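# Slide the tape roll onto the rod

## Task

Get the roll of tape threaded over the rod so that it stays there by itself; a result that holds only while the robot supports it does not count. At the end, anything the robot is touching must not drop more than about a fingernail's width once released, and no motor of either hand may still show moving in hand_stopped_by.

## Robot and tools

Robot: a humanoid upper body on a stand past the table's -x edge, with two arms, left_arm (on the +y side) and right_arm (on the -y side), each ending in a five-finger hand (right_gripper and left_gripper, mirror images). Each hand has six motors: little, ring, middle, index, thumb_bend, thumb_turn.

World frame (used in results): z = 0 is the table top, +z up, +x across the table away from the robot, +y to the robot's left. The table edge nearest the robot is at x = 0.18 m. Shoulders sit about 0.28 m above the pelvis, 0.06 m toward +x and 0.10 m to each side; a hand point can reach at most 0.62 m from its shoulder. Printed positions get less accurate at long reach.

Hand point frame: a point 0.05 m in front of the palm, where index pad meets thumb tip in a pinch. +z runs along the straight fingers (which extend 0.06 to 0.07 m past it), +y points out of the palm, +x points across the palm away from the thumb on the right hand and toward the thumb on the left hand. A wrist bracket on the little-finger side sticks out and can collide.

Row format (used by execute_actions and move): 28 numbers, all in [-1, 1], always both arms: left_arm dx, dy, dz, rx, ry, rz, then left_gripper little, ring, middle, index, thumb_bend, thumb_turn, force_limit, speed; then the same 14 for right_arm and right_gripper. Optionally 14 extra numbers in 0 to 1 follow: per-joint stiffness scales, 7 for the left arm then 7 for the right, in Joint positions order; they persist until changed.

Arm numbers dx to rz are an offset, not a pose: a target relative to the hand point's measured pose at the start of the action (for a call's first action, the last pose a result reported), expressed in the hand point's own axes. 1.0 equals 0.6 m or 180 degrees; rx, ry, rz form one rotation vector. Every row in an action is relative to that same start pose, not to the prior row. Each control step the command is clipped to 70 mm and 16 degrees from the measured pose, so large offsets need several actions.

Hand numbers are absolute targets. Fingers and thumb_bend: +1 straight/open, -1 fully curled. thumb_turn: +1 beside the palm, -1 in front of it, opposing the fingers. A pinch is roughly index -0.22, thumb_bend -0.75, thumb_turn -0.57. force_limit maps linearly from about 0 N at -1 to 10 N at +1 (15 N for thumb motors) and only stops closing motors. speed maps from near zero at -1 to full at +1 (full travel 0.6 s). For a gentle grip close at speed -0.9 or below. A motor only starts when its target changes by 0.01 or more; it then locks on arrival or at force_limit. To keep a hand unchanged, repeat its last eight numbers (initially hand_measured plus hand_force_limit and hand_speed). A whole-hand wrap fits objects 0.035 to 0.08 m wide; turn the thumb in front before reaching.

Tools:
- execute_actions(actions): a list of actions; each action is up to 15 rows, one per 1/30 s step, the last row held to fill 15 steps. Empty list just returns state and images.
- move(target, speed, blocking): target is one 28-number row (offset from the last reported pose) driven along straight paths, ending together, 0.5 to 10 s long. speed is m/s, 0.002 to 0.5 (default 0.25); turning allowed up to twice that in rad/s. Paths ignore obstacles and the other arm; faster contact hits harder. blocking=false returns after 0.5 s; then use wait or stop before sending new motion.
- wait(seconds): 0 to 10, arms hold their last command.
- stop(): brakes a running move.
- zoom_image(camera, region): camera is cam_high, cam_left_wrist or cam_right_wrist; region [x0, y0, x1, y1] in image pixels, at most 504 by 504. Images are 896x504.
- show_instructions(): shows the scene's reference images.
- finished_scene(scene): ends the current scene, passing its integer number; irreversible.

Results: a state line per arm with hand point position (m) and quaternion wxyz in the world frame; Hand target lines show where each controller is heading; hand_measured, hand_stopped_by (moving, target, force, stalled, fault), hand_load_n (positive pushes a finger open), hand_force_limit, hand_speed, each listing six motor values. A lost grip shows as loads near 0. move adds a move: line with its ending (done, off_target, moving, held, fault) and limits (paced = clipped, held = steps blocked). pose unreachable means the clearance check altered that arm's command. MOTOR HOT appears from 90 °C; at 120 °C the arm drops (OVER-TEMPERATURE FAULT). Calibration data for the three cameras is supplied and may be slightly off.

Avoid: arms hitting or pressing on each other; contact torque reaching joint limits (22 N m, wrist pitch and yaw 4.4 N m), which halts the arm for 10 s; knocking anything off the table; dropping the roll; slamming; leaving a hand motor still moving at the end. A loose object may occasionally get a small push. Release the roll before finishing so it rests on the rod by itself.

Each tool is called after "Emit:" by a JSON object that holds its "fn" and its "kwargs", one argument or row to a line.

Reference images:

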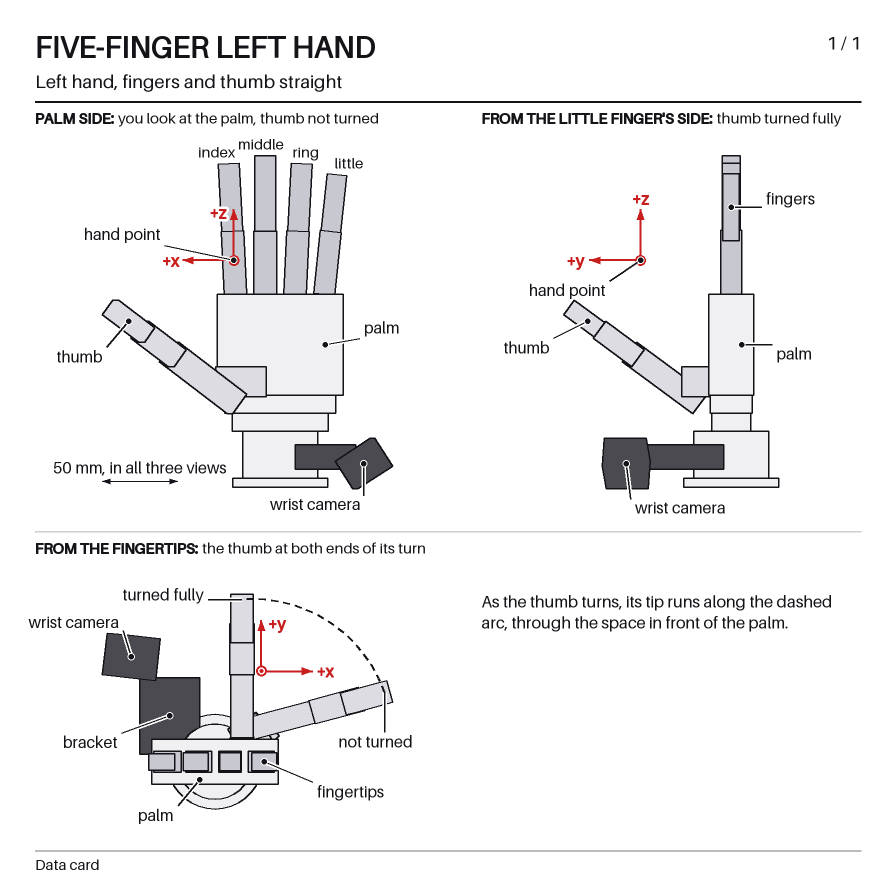

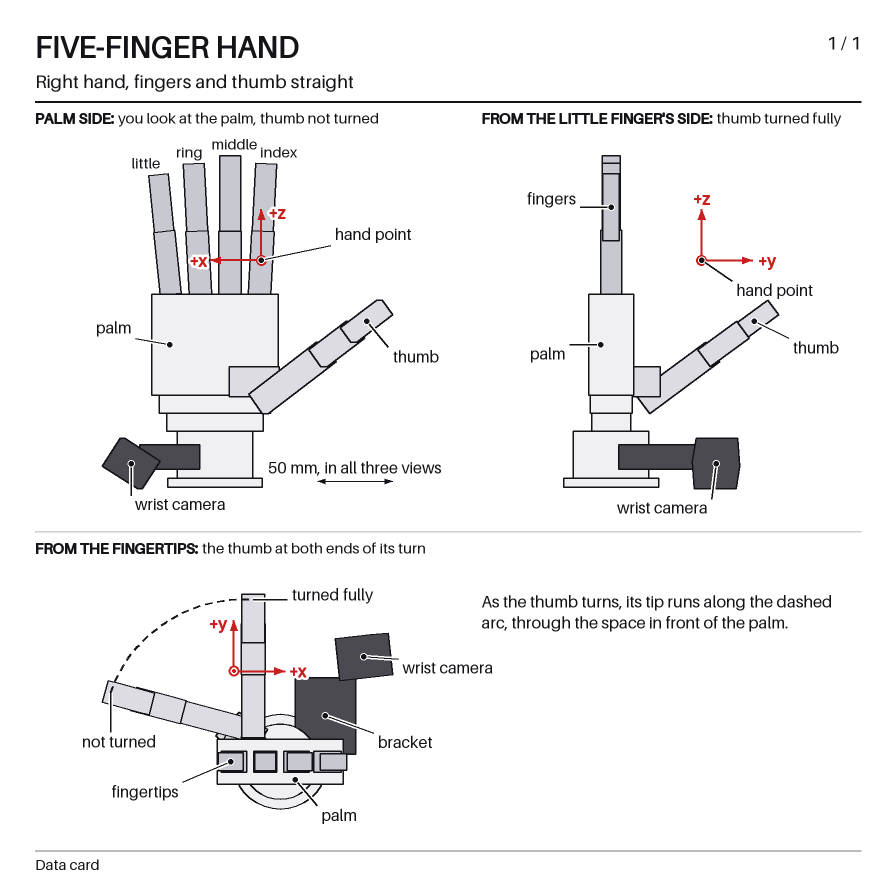

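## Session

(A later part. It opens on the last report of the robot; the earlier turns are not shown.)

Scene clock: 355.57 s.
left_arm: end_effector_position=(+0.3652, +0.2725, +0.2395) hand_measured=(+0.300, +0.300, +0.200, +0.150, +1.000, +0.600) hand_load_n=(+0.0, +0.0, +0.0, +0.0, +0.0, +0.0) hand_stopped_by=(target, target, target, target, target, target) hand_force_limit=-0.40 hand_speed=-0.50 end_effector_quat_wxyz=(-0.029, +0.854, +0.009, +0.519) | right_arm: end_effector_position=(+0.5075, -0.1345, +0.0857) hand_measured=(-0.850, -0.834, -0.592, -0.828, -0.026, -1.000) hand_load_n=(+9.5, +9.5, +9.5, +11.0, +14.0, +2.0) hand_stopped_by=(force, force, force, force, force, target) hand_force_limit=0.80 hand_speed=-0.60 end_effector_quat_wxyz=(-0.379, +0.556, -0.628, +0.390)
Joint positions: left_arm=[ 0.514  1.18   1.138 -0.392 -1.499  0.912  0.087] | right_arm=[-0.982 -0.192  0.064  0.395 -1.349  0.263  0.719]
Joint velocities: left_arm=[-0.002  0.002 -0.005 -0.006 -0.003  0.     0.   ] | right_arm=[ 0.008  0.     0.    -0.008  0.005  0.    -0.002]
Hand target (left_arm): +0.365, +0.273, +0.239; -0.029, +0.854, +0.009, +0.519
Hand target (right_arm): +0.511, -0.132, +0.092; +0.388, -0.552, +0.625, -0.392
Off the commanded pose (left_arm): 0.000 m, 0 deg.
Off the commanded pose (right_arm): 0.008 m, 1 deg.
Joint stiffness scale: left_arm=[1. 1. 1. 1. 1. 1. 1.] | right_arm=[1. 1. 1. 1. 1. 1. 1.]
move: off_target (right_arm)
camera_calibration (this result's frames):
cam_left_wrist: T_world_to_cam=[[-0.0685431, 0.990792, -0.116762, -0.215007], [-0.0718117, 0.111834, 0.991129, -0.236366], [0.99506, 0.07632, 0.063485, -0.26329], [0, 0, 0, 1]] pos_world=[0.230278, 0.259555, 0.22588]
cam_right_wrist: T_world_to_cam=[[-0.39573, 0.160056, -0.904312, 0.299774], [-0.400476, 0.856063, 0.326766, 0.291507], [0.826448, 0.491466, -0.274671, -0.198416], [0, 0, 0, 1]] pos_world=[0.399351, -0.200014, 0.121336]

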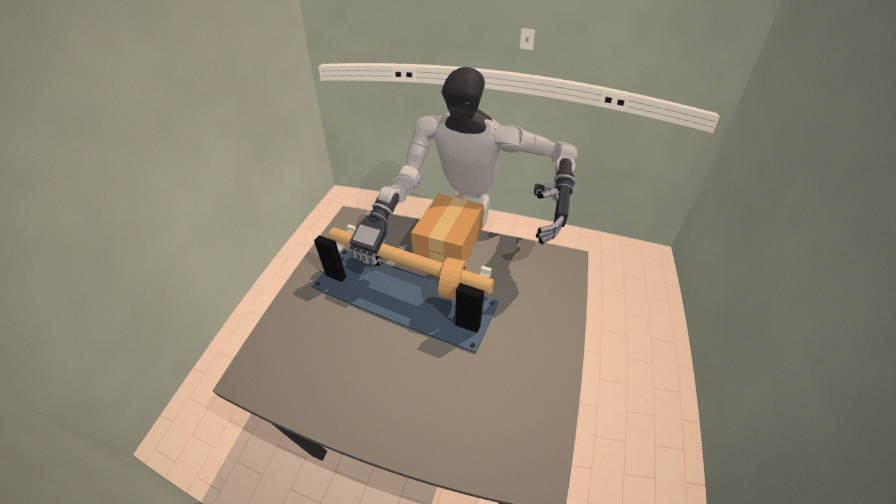

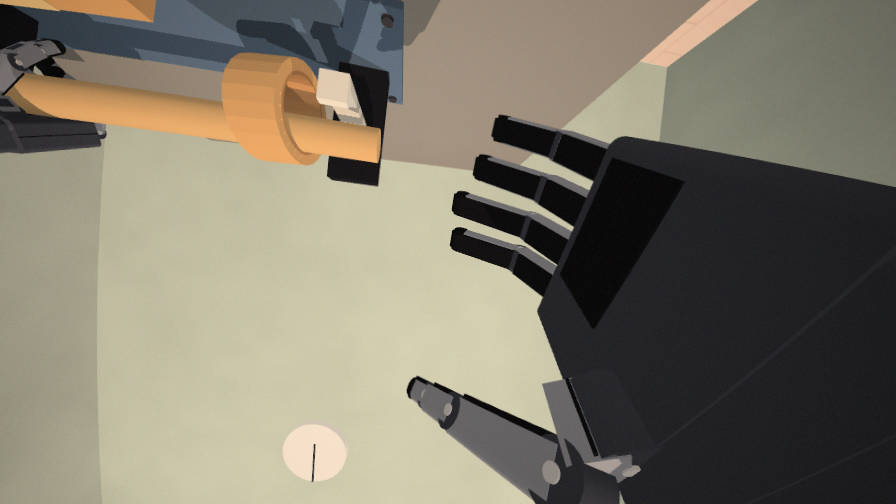

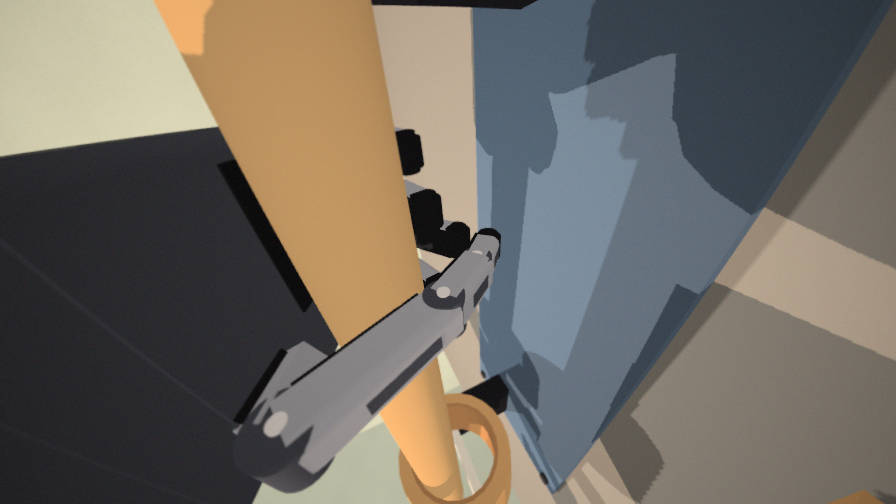

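Emit:
{"fn": "move", "kwargs": {
  "target": [0,0,0,0,0,0, 0.3,0.3,0.2,0.15,1,0.6,-0.4,-0.5, 0,0.003,0.002,0,0,0, -1,-1,-1,-1,-1,-1,0.8,-0.6],
  "speed": 0.01
}}

Emit:
{"fn": "move", "kwargs": {
  "target": [0,0,0,0,0,0, 0.3,0.3,0.2,0.15,1,0.6,-0.4,-0.5, 0,0,0,0,0,0, 1,1,1,1,1,-1,0.8,-0.5],
  "speed": 0.01
}}

Emit:
{"fn": "move", "kwargs": {
  "target": [0,0,0,0,0,0, 0.3,0.3,0.2,0.15,1,0.6,-0.4,-0.5, 0,-0.01,-0.05,0,0,0, 1,1,1,1,1,-1,0.8,-0.5],
  "speed": 0.04
}}

Scene clock: 365.80 s.
left_arm: end_effector_position=(+0.3652, +0.2725, +0.2395) hand_measured=(+0.300, +0.300, +0.200, +0.150, +1.000, +0.600) hand_load_n=(+0.0, +0.0, +0.0, +0.0, +0.0, +0.0) hand_stopped_by=(target, target, target, target, target, target) hand_force_limit=-0.40 hand_speed=-0.50 end_effector_quat_wxyz=(-0.029, +0.854, +0.009, +0.519) | right_arm: end_effector_position=(+0.5058, -0.1360, +0.0799) hand_measured=(-0.850, -0.834, -0.592, -0.828, -0.026, -1.000) hand_load_n=(+9.5, +9.5, +9.5, +10.5, +14.0, +2.0) hand_stopped_by=(force, force, force, force, force, target) hand_force_limit=0.80 hand_speed=-0.60 end_effector_quat_wxyz=(-0.374, +0.559, -0.630, +0.388)
Joint positions: left_arm=[ 0.514  1.18   1.138 -0.392 -1.499  0.912  0.087] | right_arm=[-0.974 -0.192  0.065  0.404 -1.351  0.261  0.713]
Joint velocities: left_arm=[ 0.    -0.012  0.008  0.012  0.008  0.     0.   ] | right_arm=[ 0.     0.009  0.    -0.014  0.003  0.     0.   ]
Hand target (left_arm): +0.365, +0.273, +0.239; -0.029, +0.854, +0.009, +0.519
Hand target (right_arm): +0.508, -0.134, +0.084; +0.379, -0.556, +0.629, -0.390
Off the commanded pose (left_arm): 0.000 m, 0 deg.
Off the commanded pose (right_arm): 0.004 m, 1 deg.
Joint stiffness scale: left_arm=[1. 1. 1. 1. 1. 1. 1.] | right_arm=[1. 1. 1. 1. 1. 1. 1.]
move: off_target (right_arm)
camera_calibration (this result's frames):
cam_left_wrist: T_world_to_cam=[[-0.0685429, 0.990792, -0.116762, -0.215007], [-0.0718121, 0.111834, 0.991129, -0.236366], [0.99506, 0.0763198, 0.0634854, -0.26329], [0, 0, 0, 1]] pos_world=[0.230278, 0.259555, 0.22588]
cam_right_wrist: T_world_to_cam=[[-0.40525, 0.15696, -0.900631, 0.298171], [-0.395406, 0.858147, 0.327473, 0.291665], [0.824274, 0.488823, -0.285701, -0.196284], [0, 0, 0, 1]] pos_world=[0.397951, -0.201144, 0.116951]

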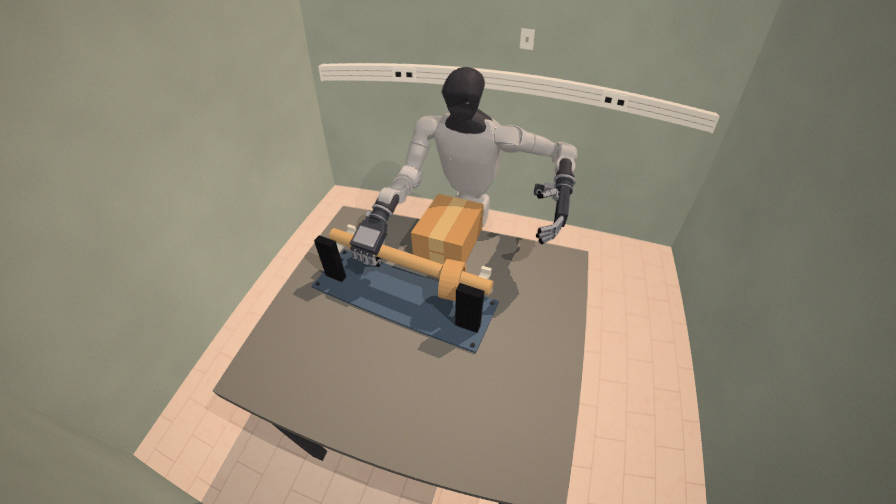

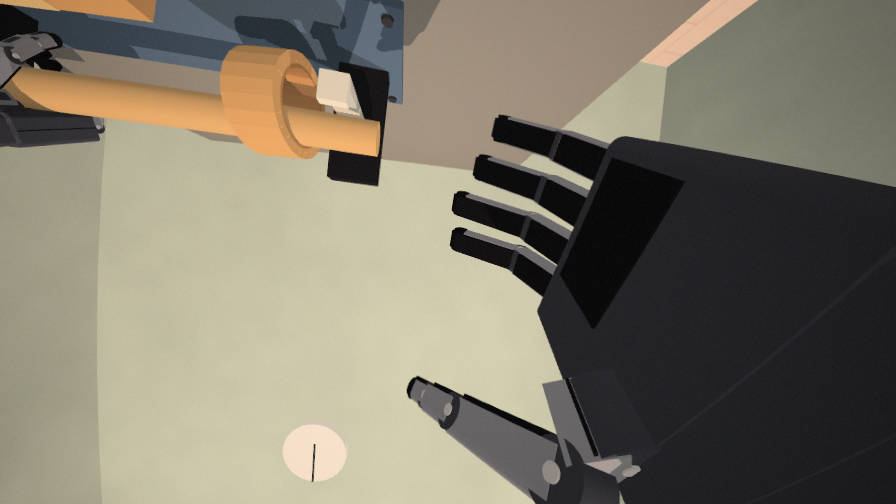

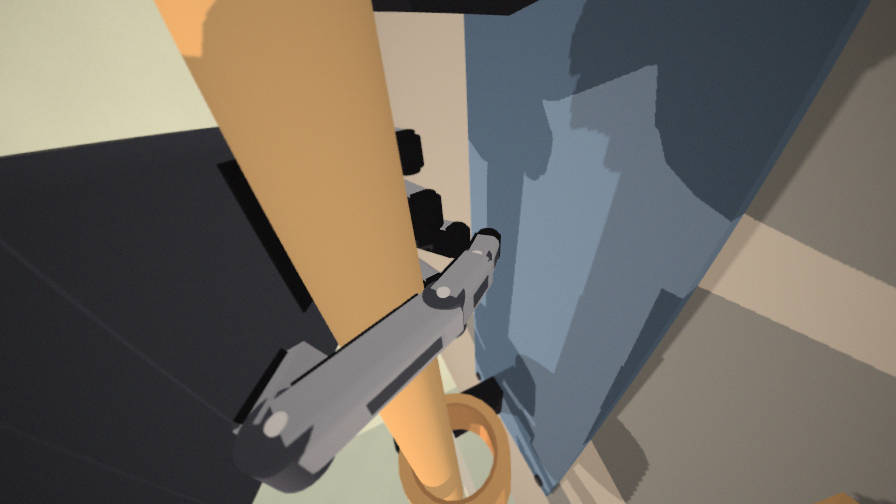

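Scene clock: 368.30 s.
left_arm: end_effector_position=(+0.3652, +0.2725, +0.2395) hand_measured=(+0.300, +0.300, +0.200, +0.150, +1.000, +0.600) hand_load_n=(+0.0, +0.0, +0.0, +0.0, +0.0, +0.0) hand_stopped_by=(target, target, target, target, target, target) hand_force_limit=-0.40 hand_speed=-0.50 end_effector_quat_wxyz=(-0.029, +0.854, +0.009, +0.519) | right_arm: end_effector_position=(+0.5067, -0.1354, +0.0819) hand_measured=(+1.000, +1.000, +1.000, +1.000, +1.000, -1.000) hand_load_n=(+0.0, +0.0, +0.0, +0.0, +0.0, +0.0) hand_stopped_by=(target, target, target, target, target, target) hand_force_limit=0.80 hand_speed=-0.50 end_effector_quat_wxyz=(-0.377, +0.558, -0.629, +0.389)
Joint positions: left_arm=[ 0.514  1.18   1.138 -0.392 -1.499  0.912  0.087] | right_arm=[-0.976 -0.192  0.064  0.402 -1.349  0.26   0.711]
Joint velocities: left_arm=[0.008 0.005 0.005 0.    0.002 0.    0.   ] | right_arm=[ 0.    -0.009  0.     0.     0.003  0.     0.   ]
Hand target (left_arm): +0.365, +0.273, +0.239; -0.029, +0.854, +0.009, +0.519
Hand target (right_arm): +0.506, -0.136, +0.080; +0.374, -0.559, +0.630, -0.388
Off the commanded pose (left_arm): 0.000 m, 0 deg.
Off the commanded pose (right_arm): 0.002 m, 0 deg.
Joint stiffness scale: left_arm=[1. 1. 1. 1. 1. 1. 1.] | right_arm=[1. 1. 1. 1. 1. 1. 1.]
move: done
camera_calibration (this result's frames):
cam_left_wrist: T_world_to_cam=[[-0.0685432, 0.990792, -0.116762, -0.215006], [-0.0718117, 0.111834, 0.991129, -0.236366], [0.99506, 0.07632, 0.063485, -0.26329], [0, 0, 0, 1]] pos_world=[0.230278, 0.259555, 0.22588]
cam_right_wrist: T_world_to_cam=[[-0.400015, 0.157982, -0.90279, 0.297933], [-0.398414, 0.857117, 0.326522, 0.292294], [0.825381, 0.490298, -0.279917, -0.197529], [0, 0, 0, 1]] pos_world=[0.398668, -0.20075, 0.118239]

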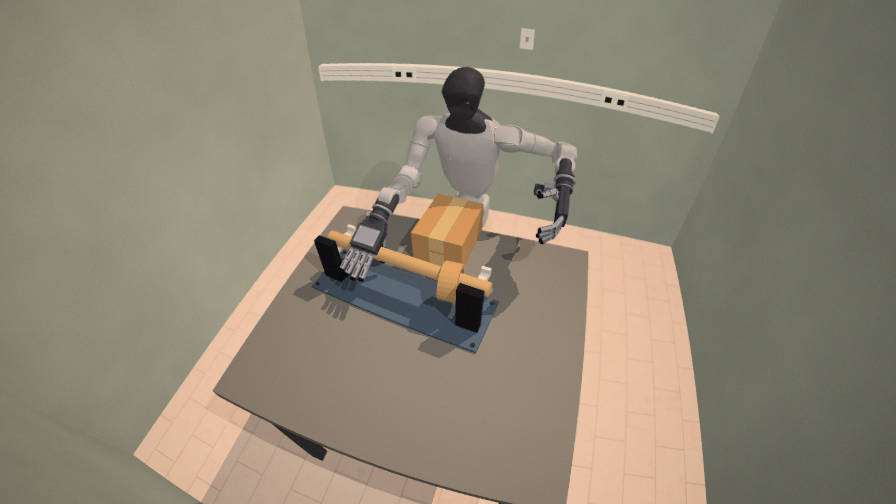

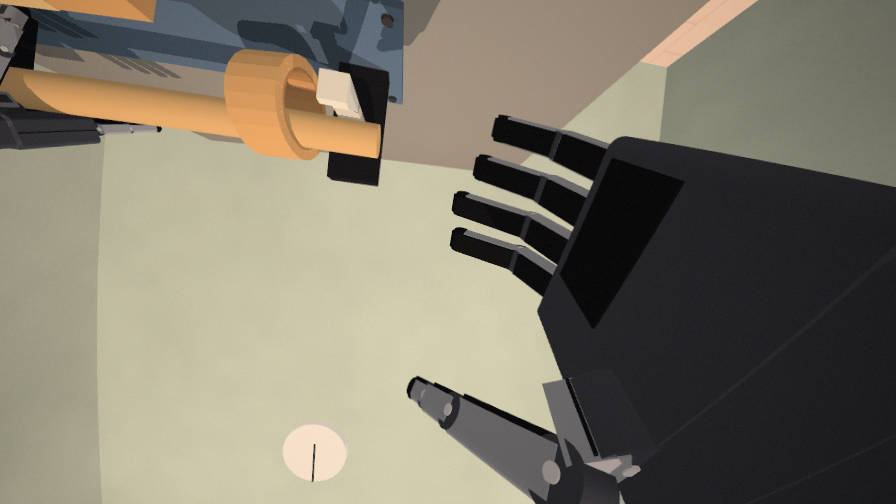

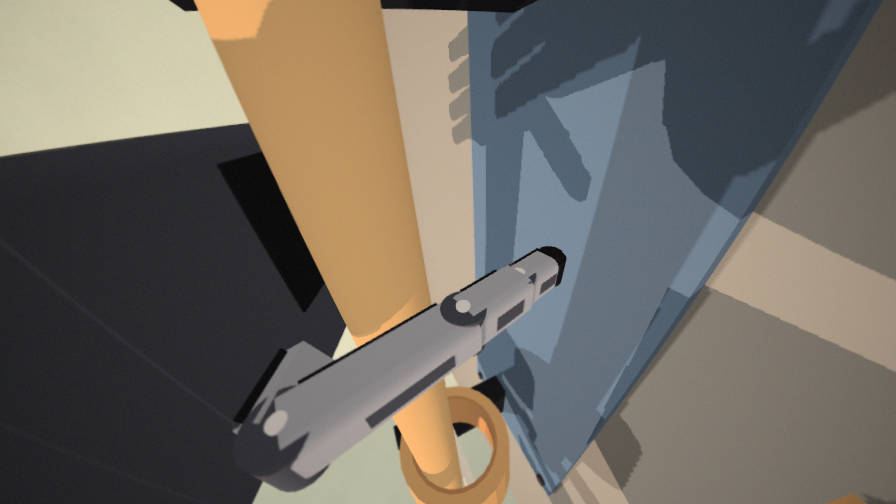

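Scene clock: 369.37 s.
left_arm: end_effector_position=(+0.3652, +0.2725, +0.2395) hand_measured=(+0.300, +0.300, +0.200, +0.150, +1.000, +0.600) hand_load_n=(+0.0, +0.0, +0.0, +0.0, +0.0, +0.0) hand_stopped_by=(target, target, target, target, target, target) hand_force_limit=-0.40 hand_speed=-0.50 end_effector_quat_wxyz=(-0.029, +0.854, +0.009, +0.519) | right_arm: end_effector_position=(+0.4823, -0.1329, +0.0999) hand_measured=(+1.000, +1.000, +1.000, +1.000, +1.000, -1.000) hand_load_n=(+0.0, +0.0, +0.0, +0.0, +0.0, +0.0) hand_stopped_by=(target, target, target, target, target, target) hand_force_limit=0.80 hand_speed=-0.50 end_effector_quat_wxyz=(-0.378, +0.558, -0.629, +0.388)
Joint positions: left_arm=[ 0.514  1.18   1.138 -0.392 -1.499  0.912  0.087] | right_arm=[-0.883 -0.202  0.085  0.133 -1.39   0.306  0.886]
Joint velocities: left_arm=[-0.002 -0.003  0.    -0.009 -0.009  0.     0.   ] | right_arm=[ 0.002  0.003  0.     0.003 -0.008  0.     0.002]
Hand target (left_arm): +0.365, +0.273, +0.239; -0.029, +0.854, +0.009, +0.519
Hand target (right_arm): +0.482, -0.135, +0.099; +0.375, -0.558, +0.629, -0.391
Off the commanded pose (left_arm): 0.000 m, 0 deg.
Off the commanded pose (right_arm): 0.001 m, 0 deg.
Joint stiffness scale: left_arm=[1. 1. 1. 1. 1. 1. 1.] | right_arm=[1. 1. 1. 1. 1. 1. 1.]
move: done
camera_calibration (this result's frames):
cam_left_wrist: T_world_to_cam=[[-0.0685429, 0.990792, -0.116762, -0.215007], [-0.0718118, 0.111834, 0.991129, -0.236366], [0.99506, 0.0763198, 0.0634851, -0.263289], [0, 0, 0, 1]] pos_world=[0.230278, 0.259555, 0.22588]
cam_right_wrist: T_world_to_cam=[[-0.39928, 0.158776, -0.902976, 0.30377], [-0.400577, 0.8557, 0.327591, 0.275384], [0.82469, 0.492512, -0.278062, -0.17316], [0, 0, 0, 1]] pos_world=[0.374405, -0.198594, 0.135934]

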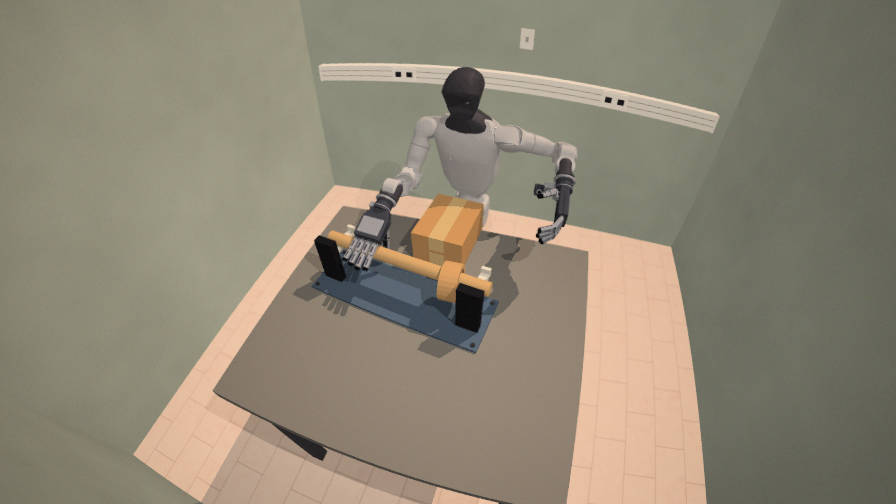

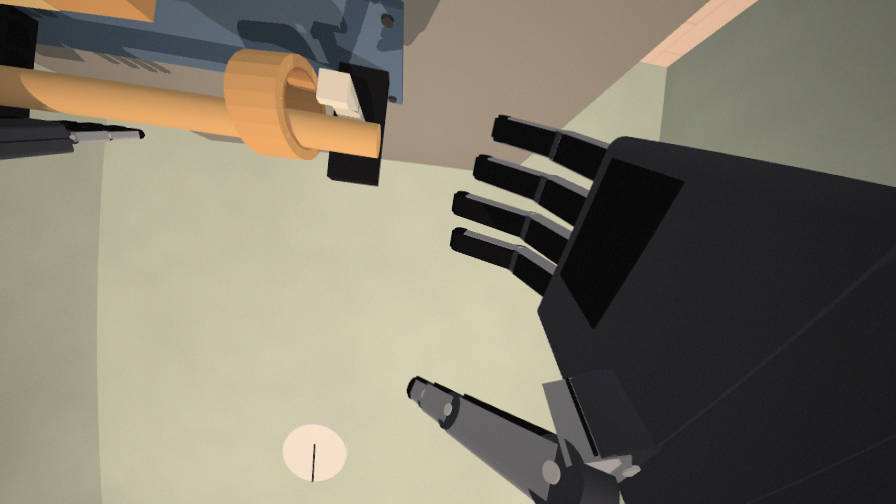

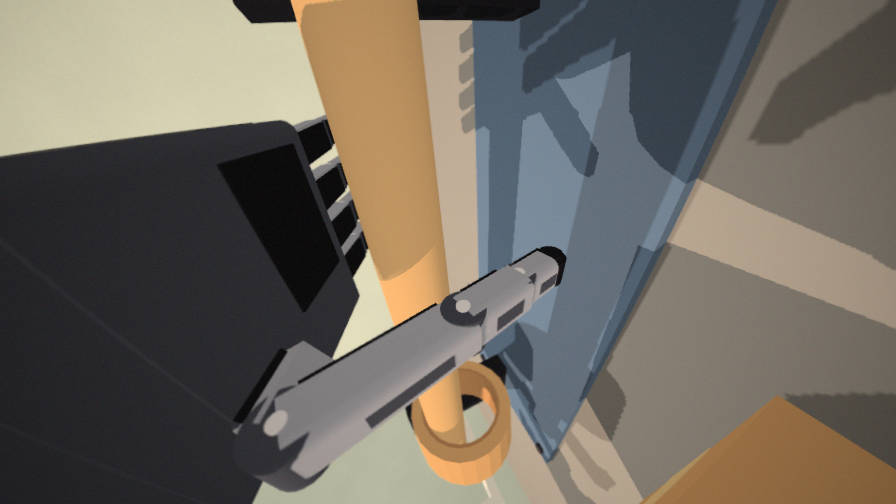

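Emit:
{"fn": "move", "kwargs": {
  "target": [0,0,0,0,0,0, 0.3,0.3,0.2,0.15,1,0.6,-0.4,-0.5, 0,-0.14,-0.075,0,0,0, 1,1,1,1,1,-1,0.8,-0.5],
  "speed": 0.12
}}

Emit:
{"fn": "finished_scene", "kwargs": {
  "scene": 1
}}

Scene clock: 376.27 s.
left_arm: end_effector_position=(+0.3652, +0.2725, +0.2395) hand_measured=(+0.300, +0.300, +0.200, +0.150, +1.000, +0.600) hand_load_n=(+0.0, +0.0, +0.0, +0.0, +0.0, +0.0) hand_stopped_by=(target, target, target, target, target, target) hand_force_limit=-0.40 hand_speed=-0.50 end_effector_quat_wxyz=(-0.029, +0.854, +0.009, +0.519) | right_arm: end_effector_position=(+0.4734, -0.1325, +0.1953) hand_measured=(+1.000, +1.000, +1.000, +1.000, +1.000, -1.000) hand_load_n=(+0.0, +0.0, +0.0, +0.0, +0.0, +0.0) hand_stopped_by=(target, target, target, target, target, target) hand_force_limit=0.80 hand_speed=-0.50 end_effector_quat_wxyz=(-0.378, +0.563, -0.623, +0.390)
Joint positions: left_arm=[ 0.514  1.18   1.138 -0.392 -1.499  0.912  0.087] | right_arm=[-1.125 -0.296  0.062 -0.012 -1.404  0.335  1.282]
Joint velocities: left_arm=[0.    0.008 0.006 0.    0.005 0.    0.   ] | right_arm=[ 0.003  0.     0.    -0.009  0.015  0.     0.001]
Hand target (left_arm): +0.365, +0.273, +0.239; -0.029, +0.854, +0.009, +0.519
Hand target (right_arm): +0.473, -0.134, +0.194; +0.376, -0.562, +0.625, -0.390
Off the commanded pose (left_arm): 0.000 m, 0 deg.
Off the commanded pose (right_arm): 0.004 m, 1 deg.
Joint stiffness scale: left_arm=[1. 1. 1. 1. 1. 1. 1.] | right_arm=[1. 1. 1. 1. 1. 1. 1.]
move: off_target (right_arm)
camera_calibration (this result's frames):
cam_left_wrist: T_world_to_cam=[[-0.0685429, 0.990792, -0.116762, -0.215007], [-0.071812, 0.111834, 0.991129, -0.236366], [0.99506, 0.0763198, 0.0634853, -0.26329], [0, 0, 0, 1]] pos_world=[0.230278, 0.259555, 0.22588]
cam_right_wrist: T_world_to_cam=[[-0.399998, 0.145312, -0.904923, 0.385268], [-0.41124, 0.853923, 0.318901, 0.246655], [0.819075, 0.499701, -0.281809, -0.135147], [0, 0, 0, 1]] pos_world=[0.366236, -0.199075, 0.231894]

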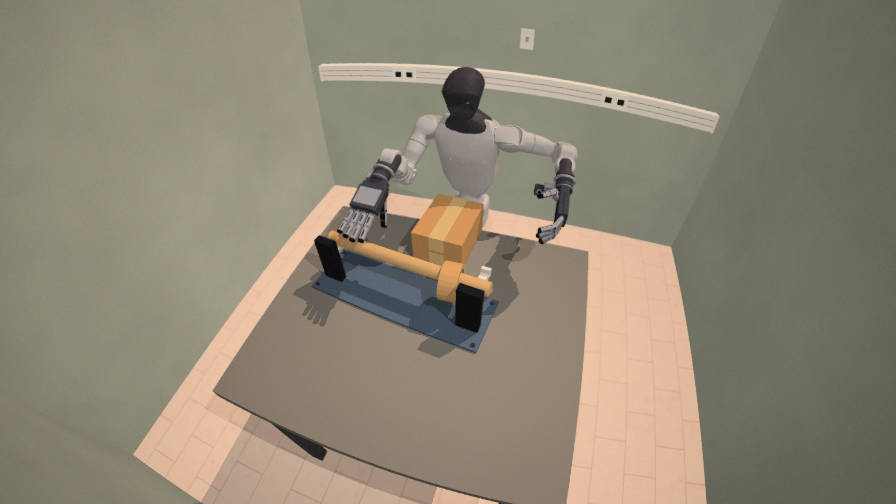

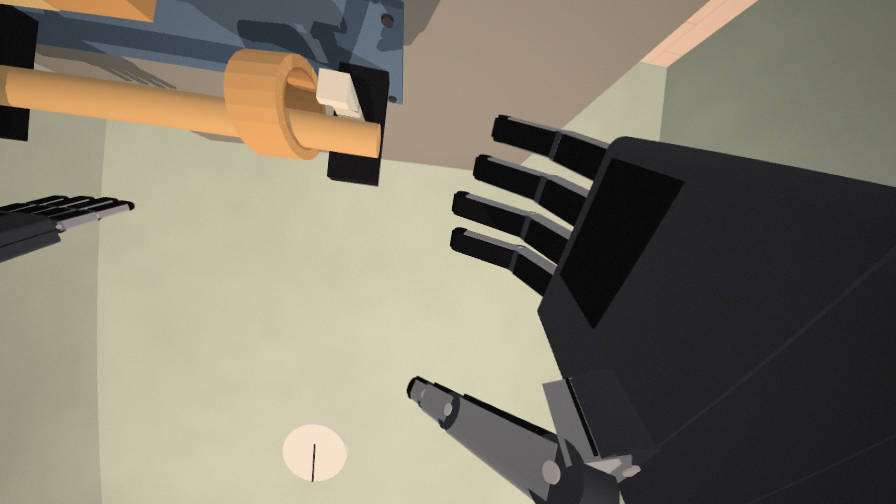

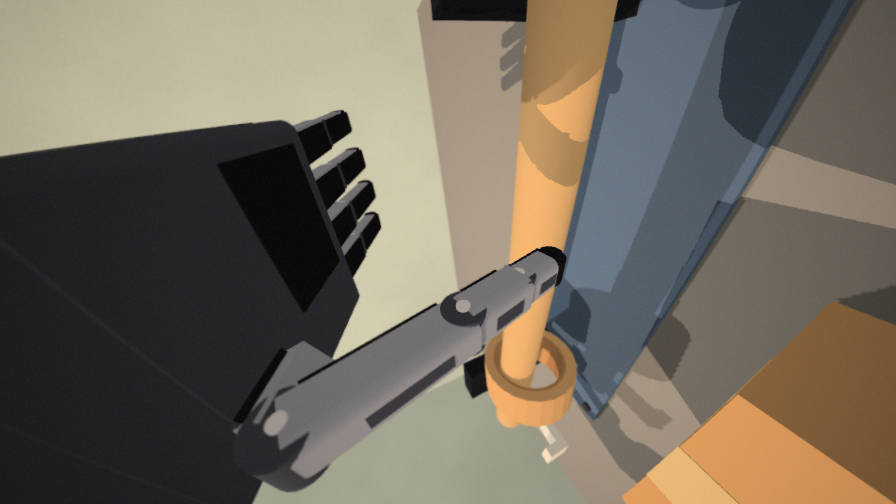

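The scene is finished: the task was done.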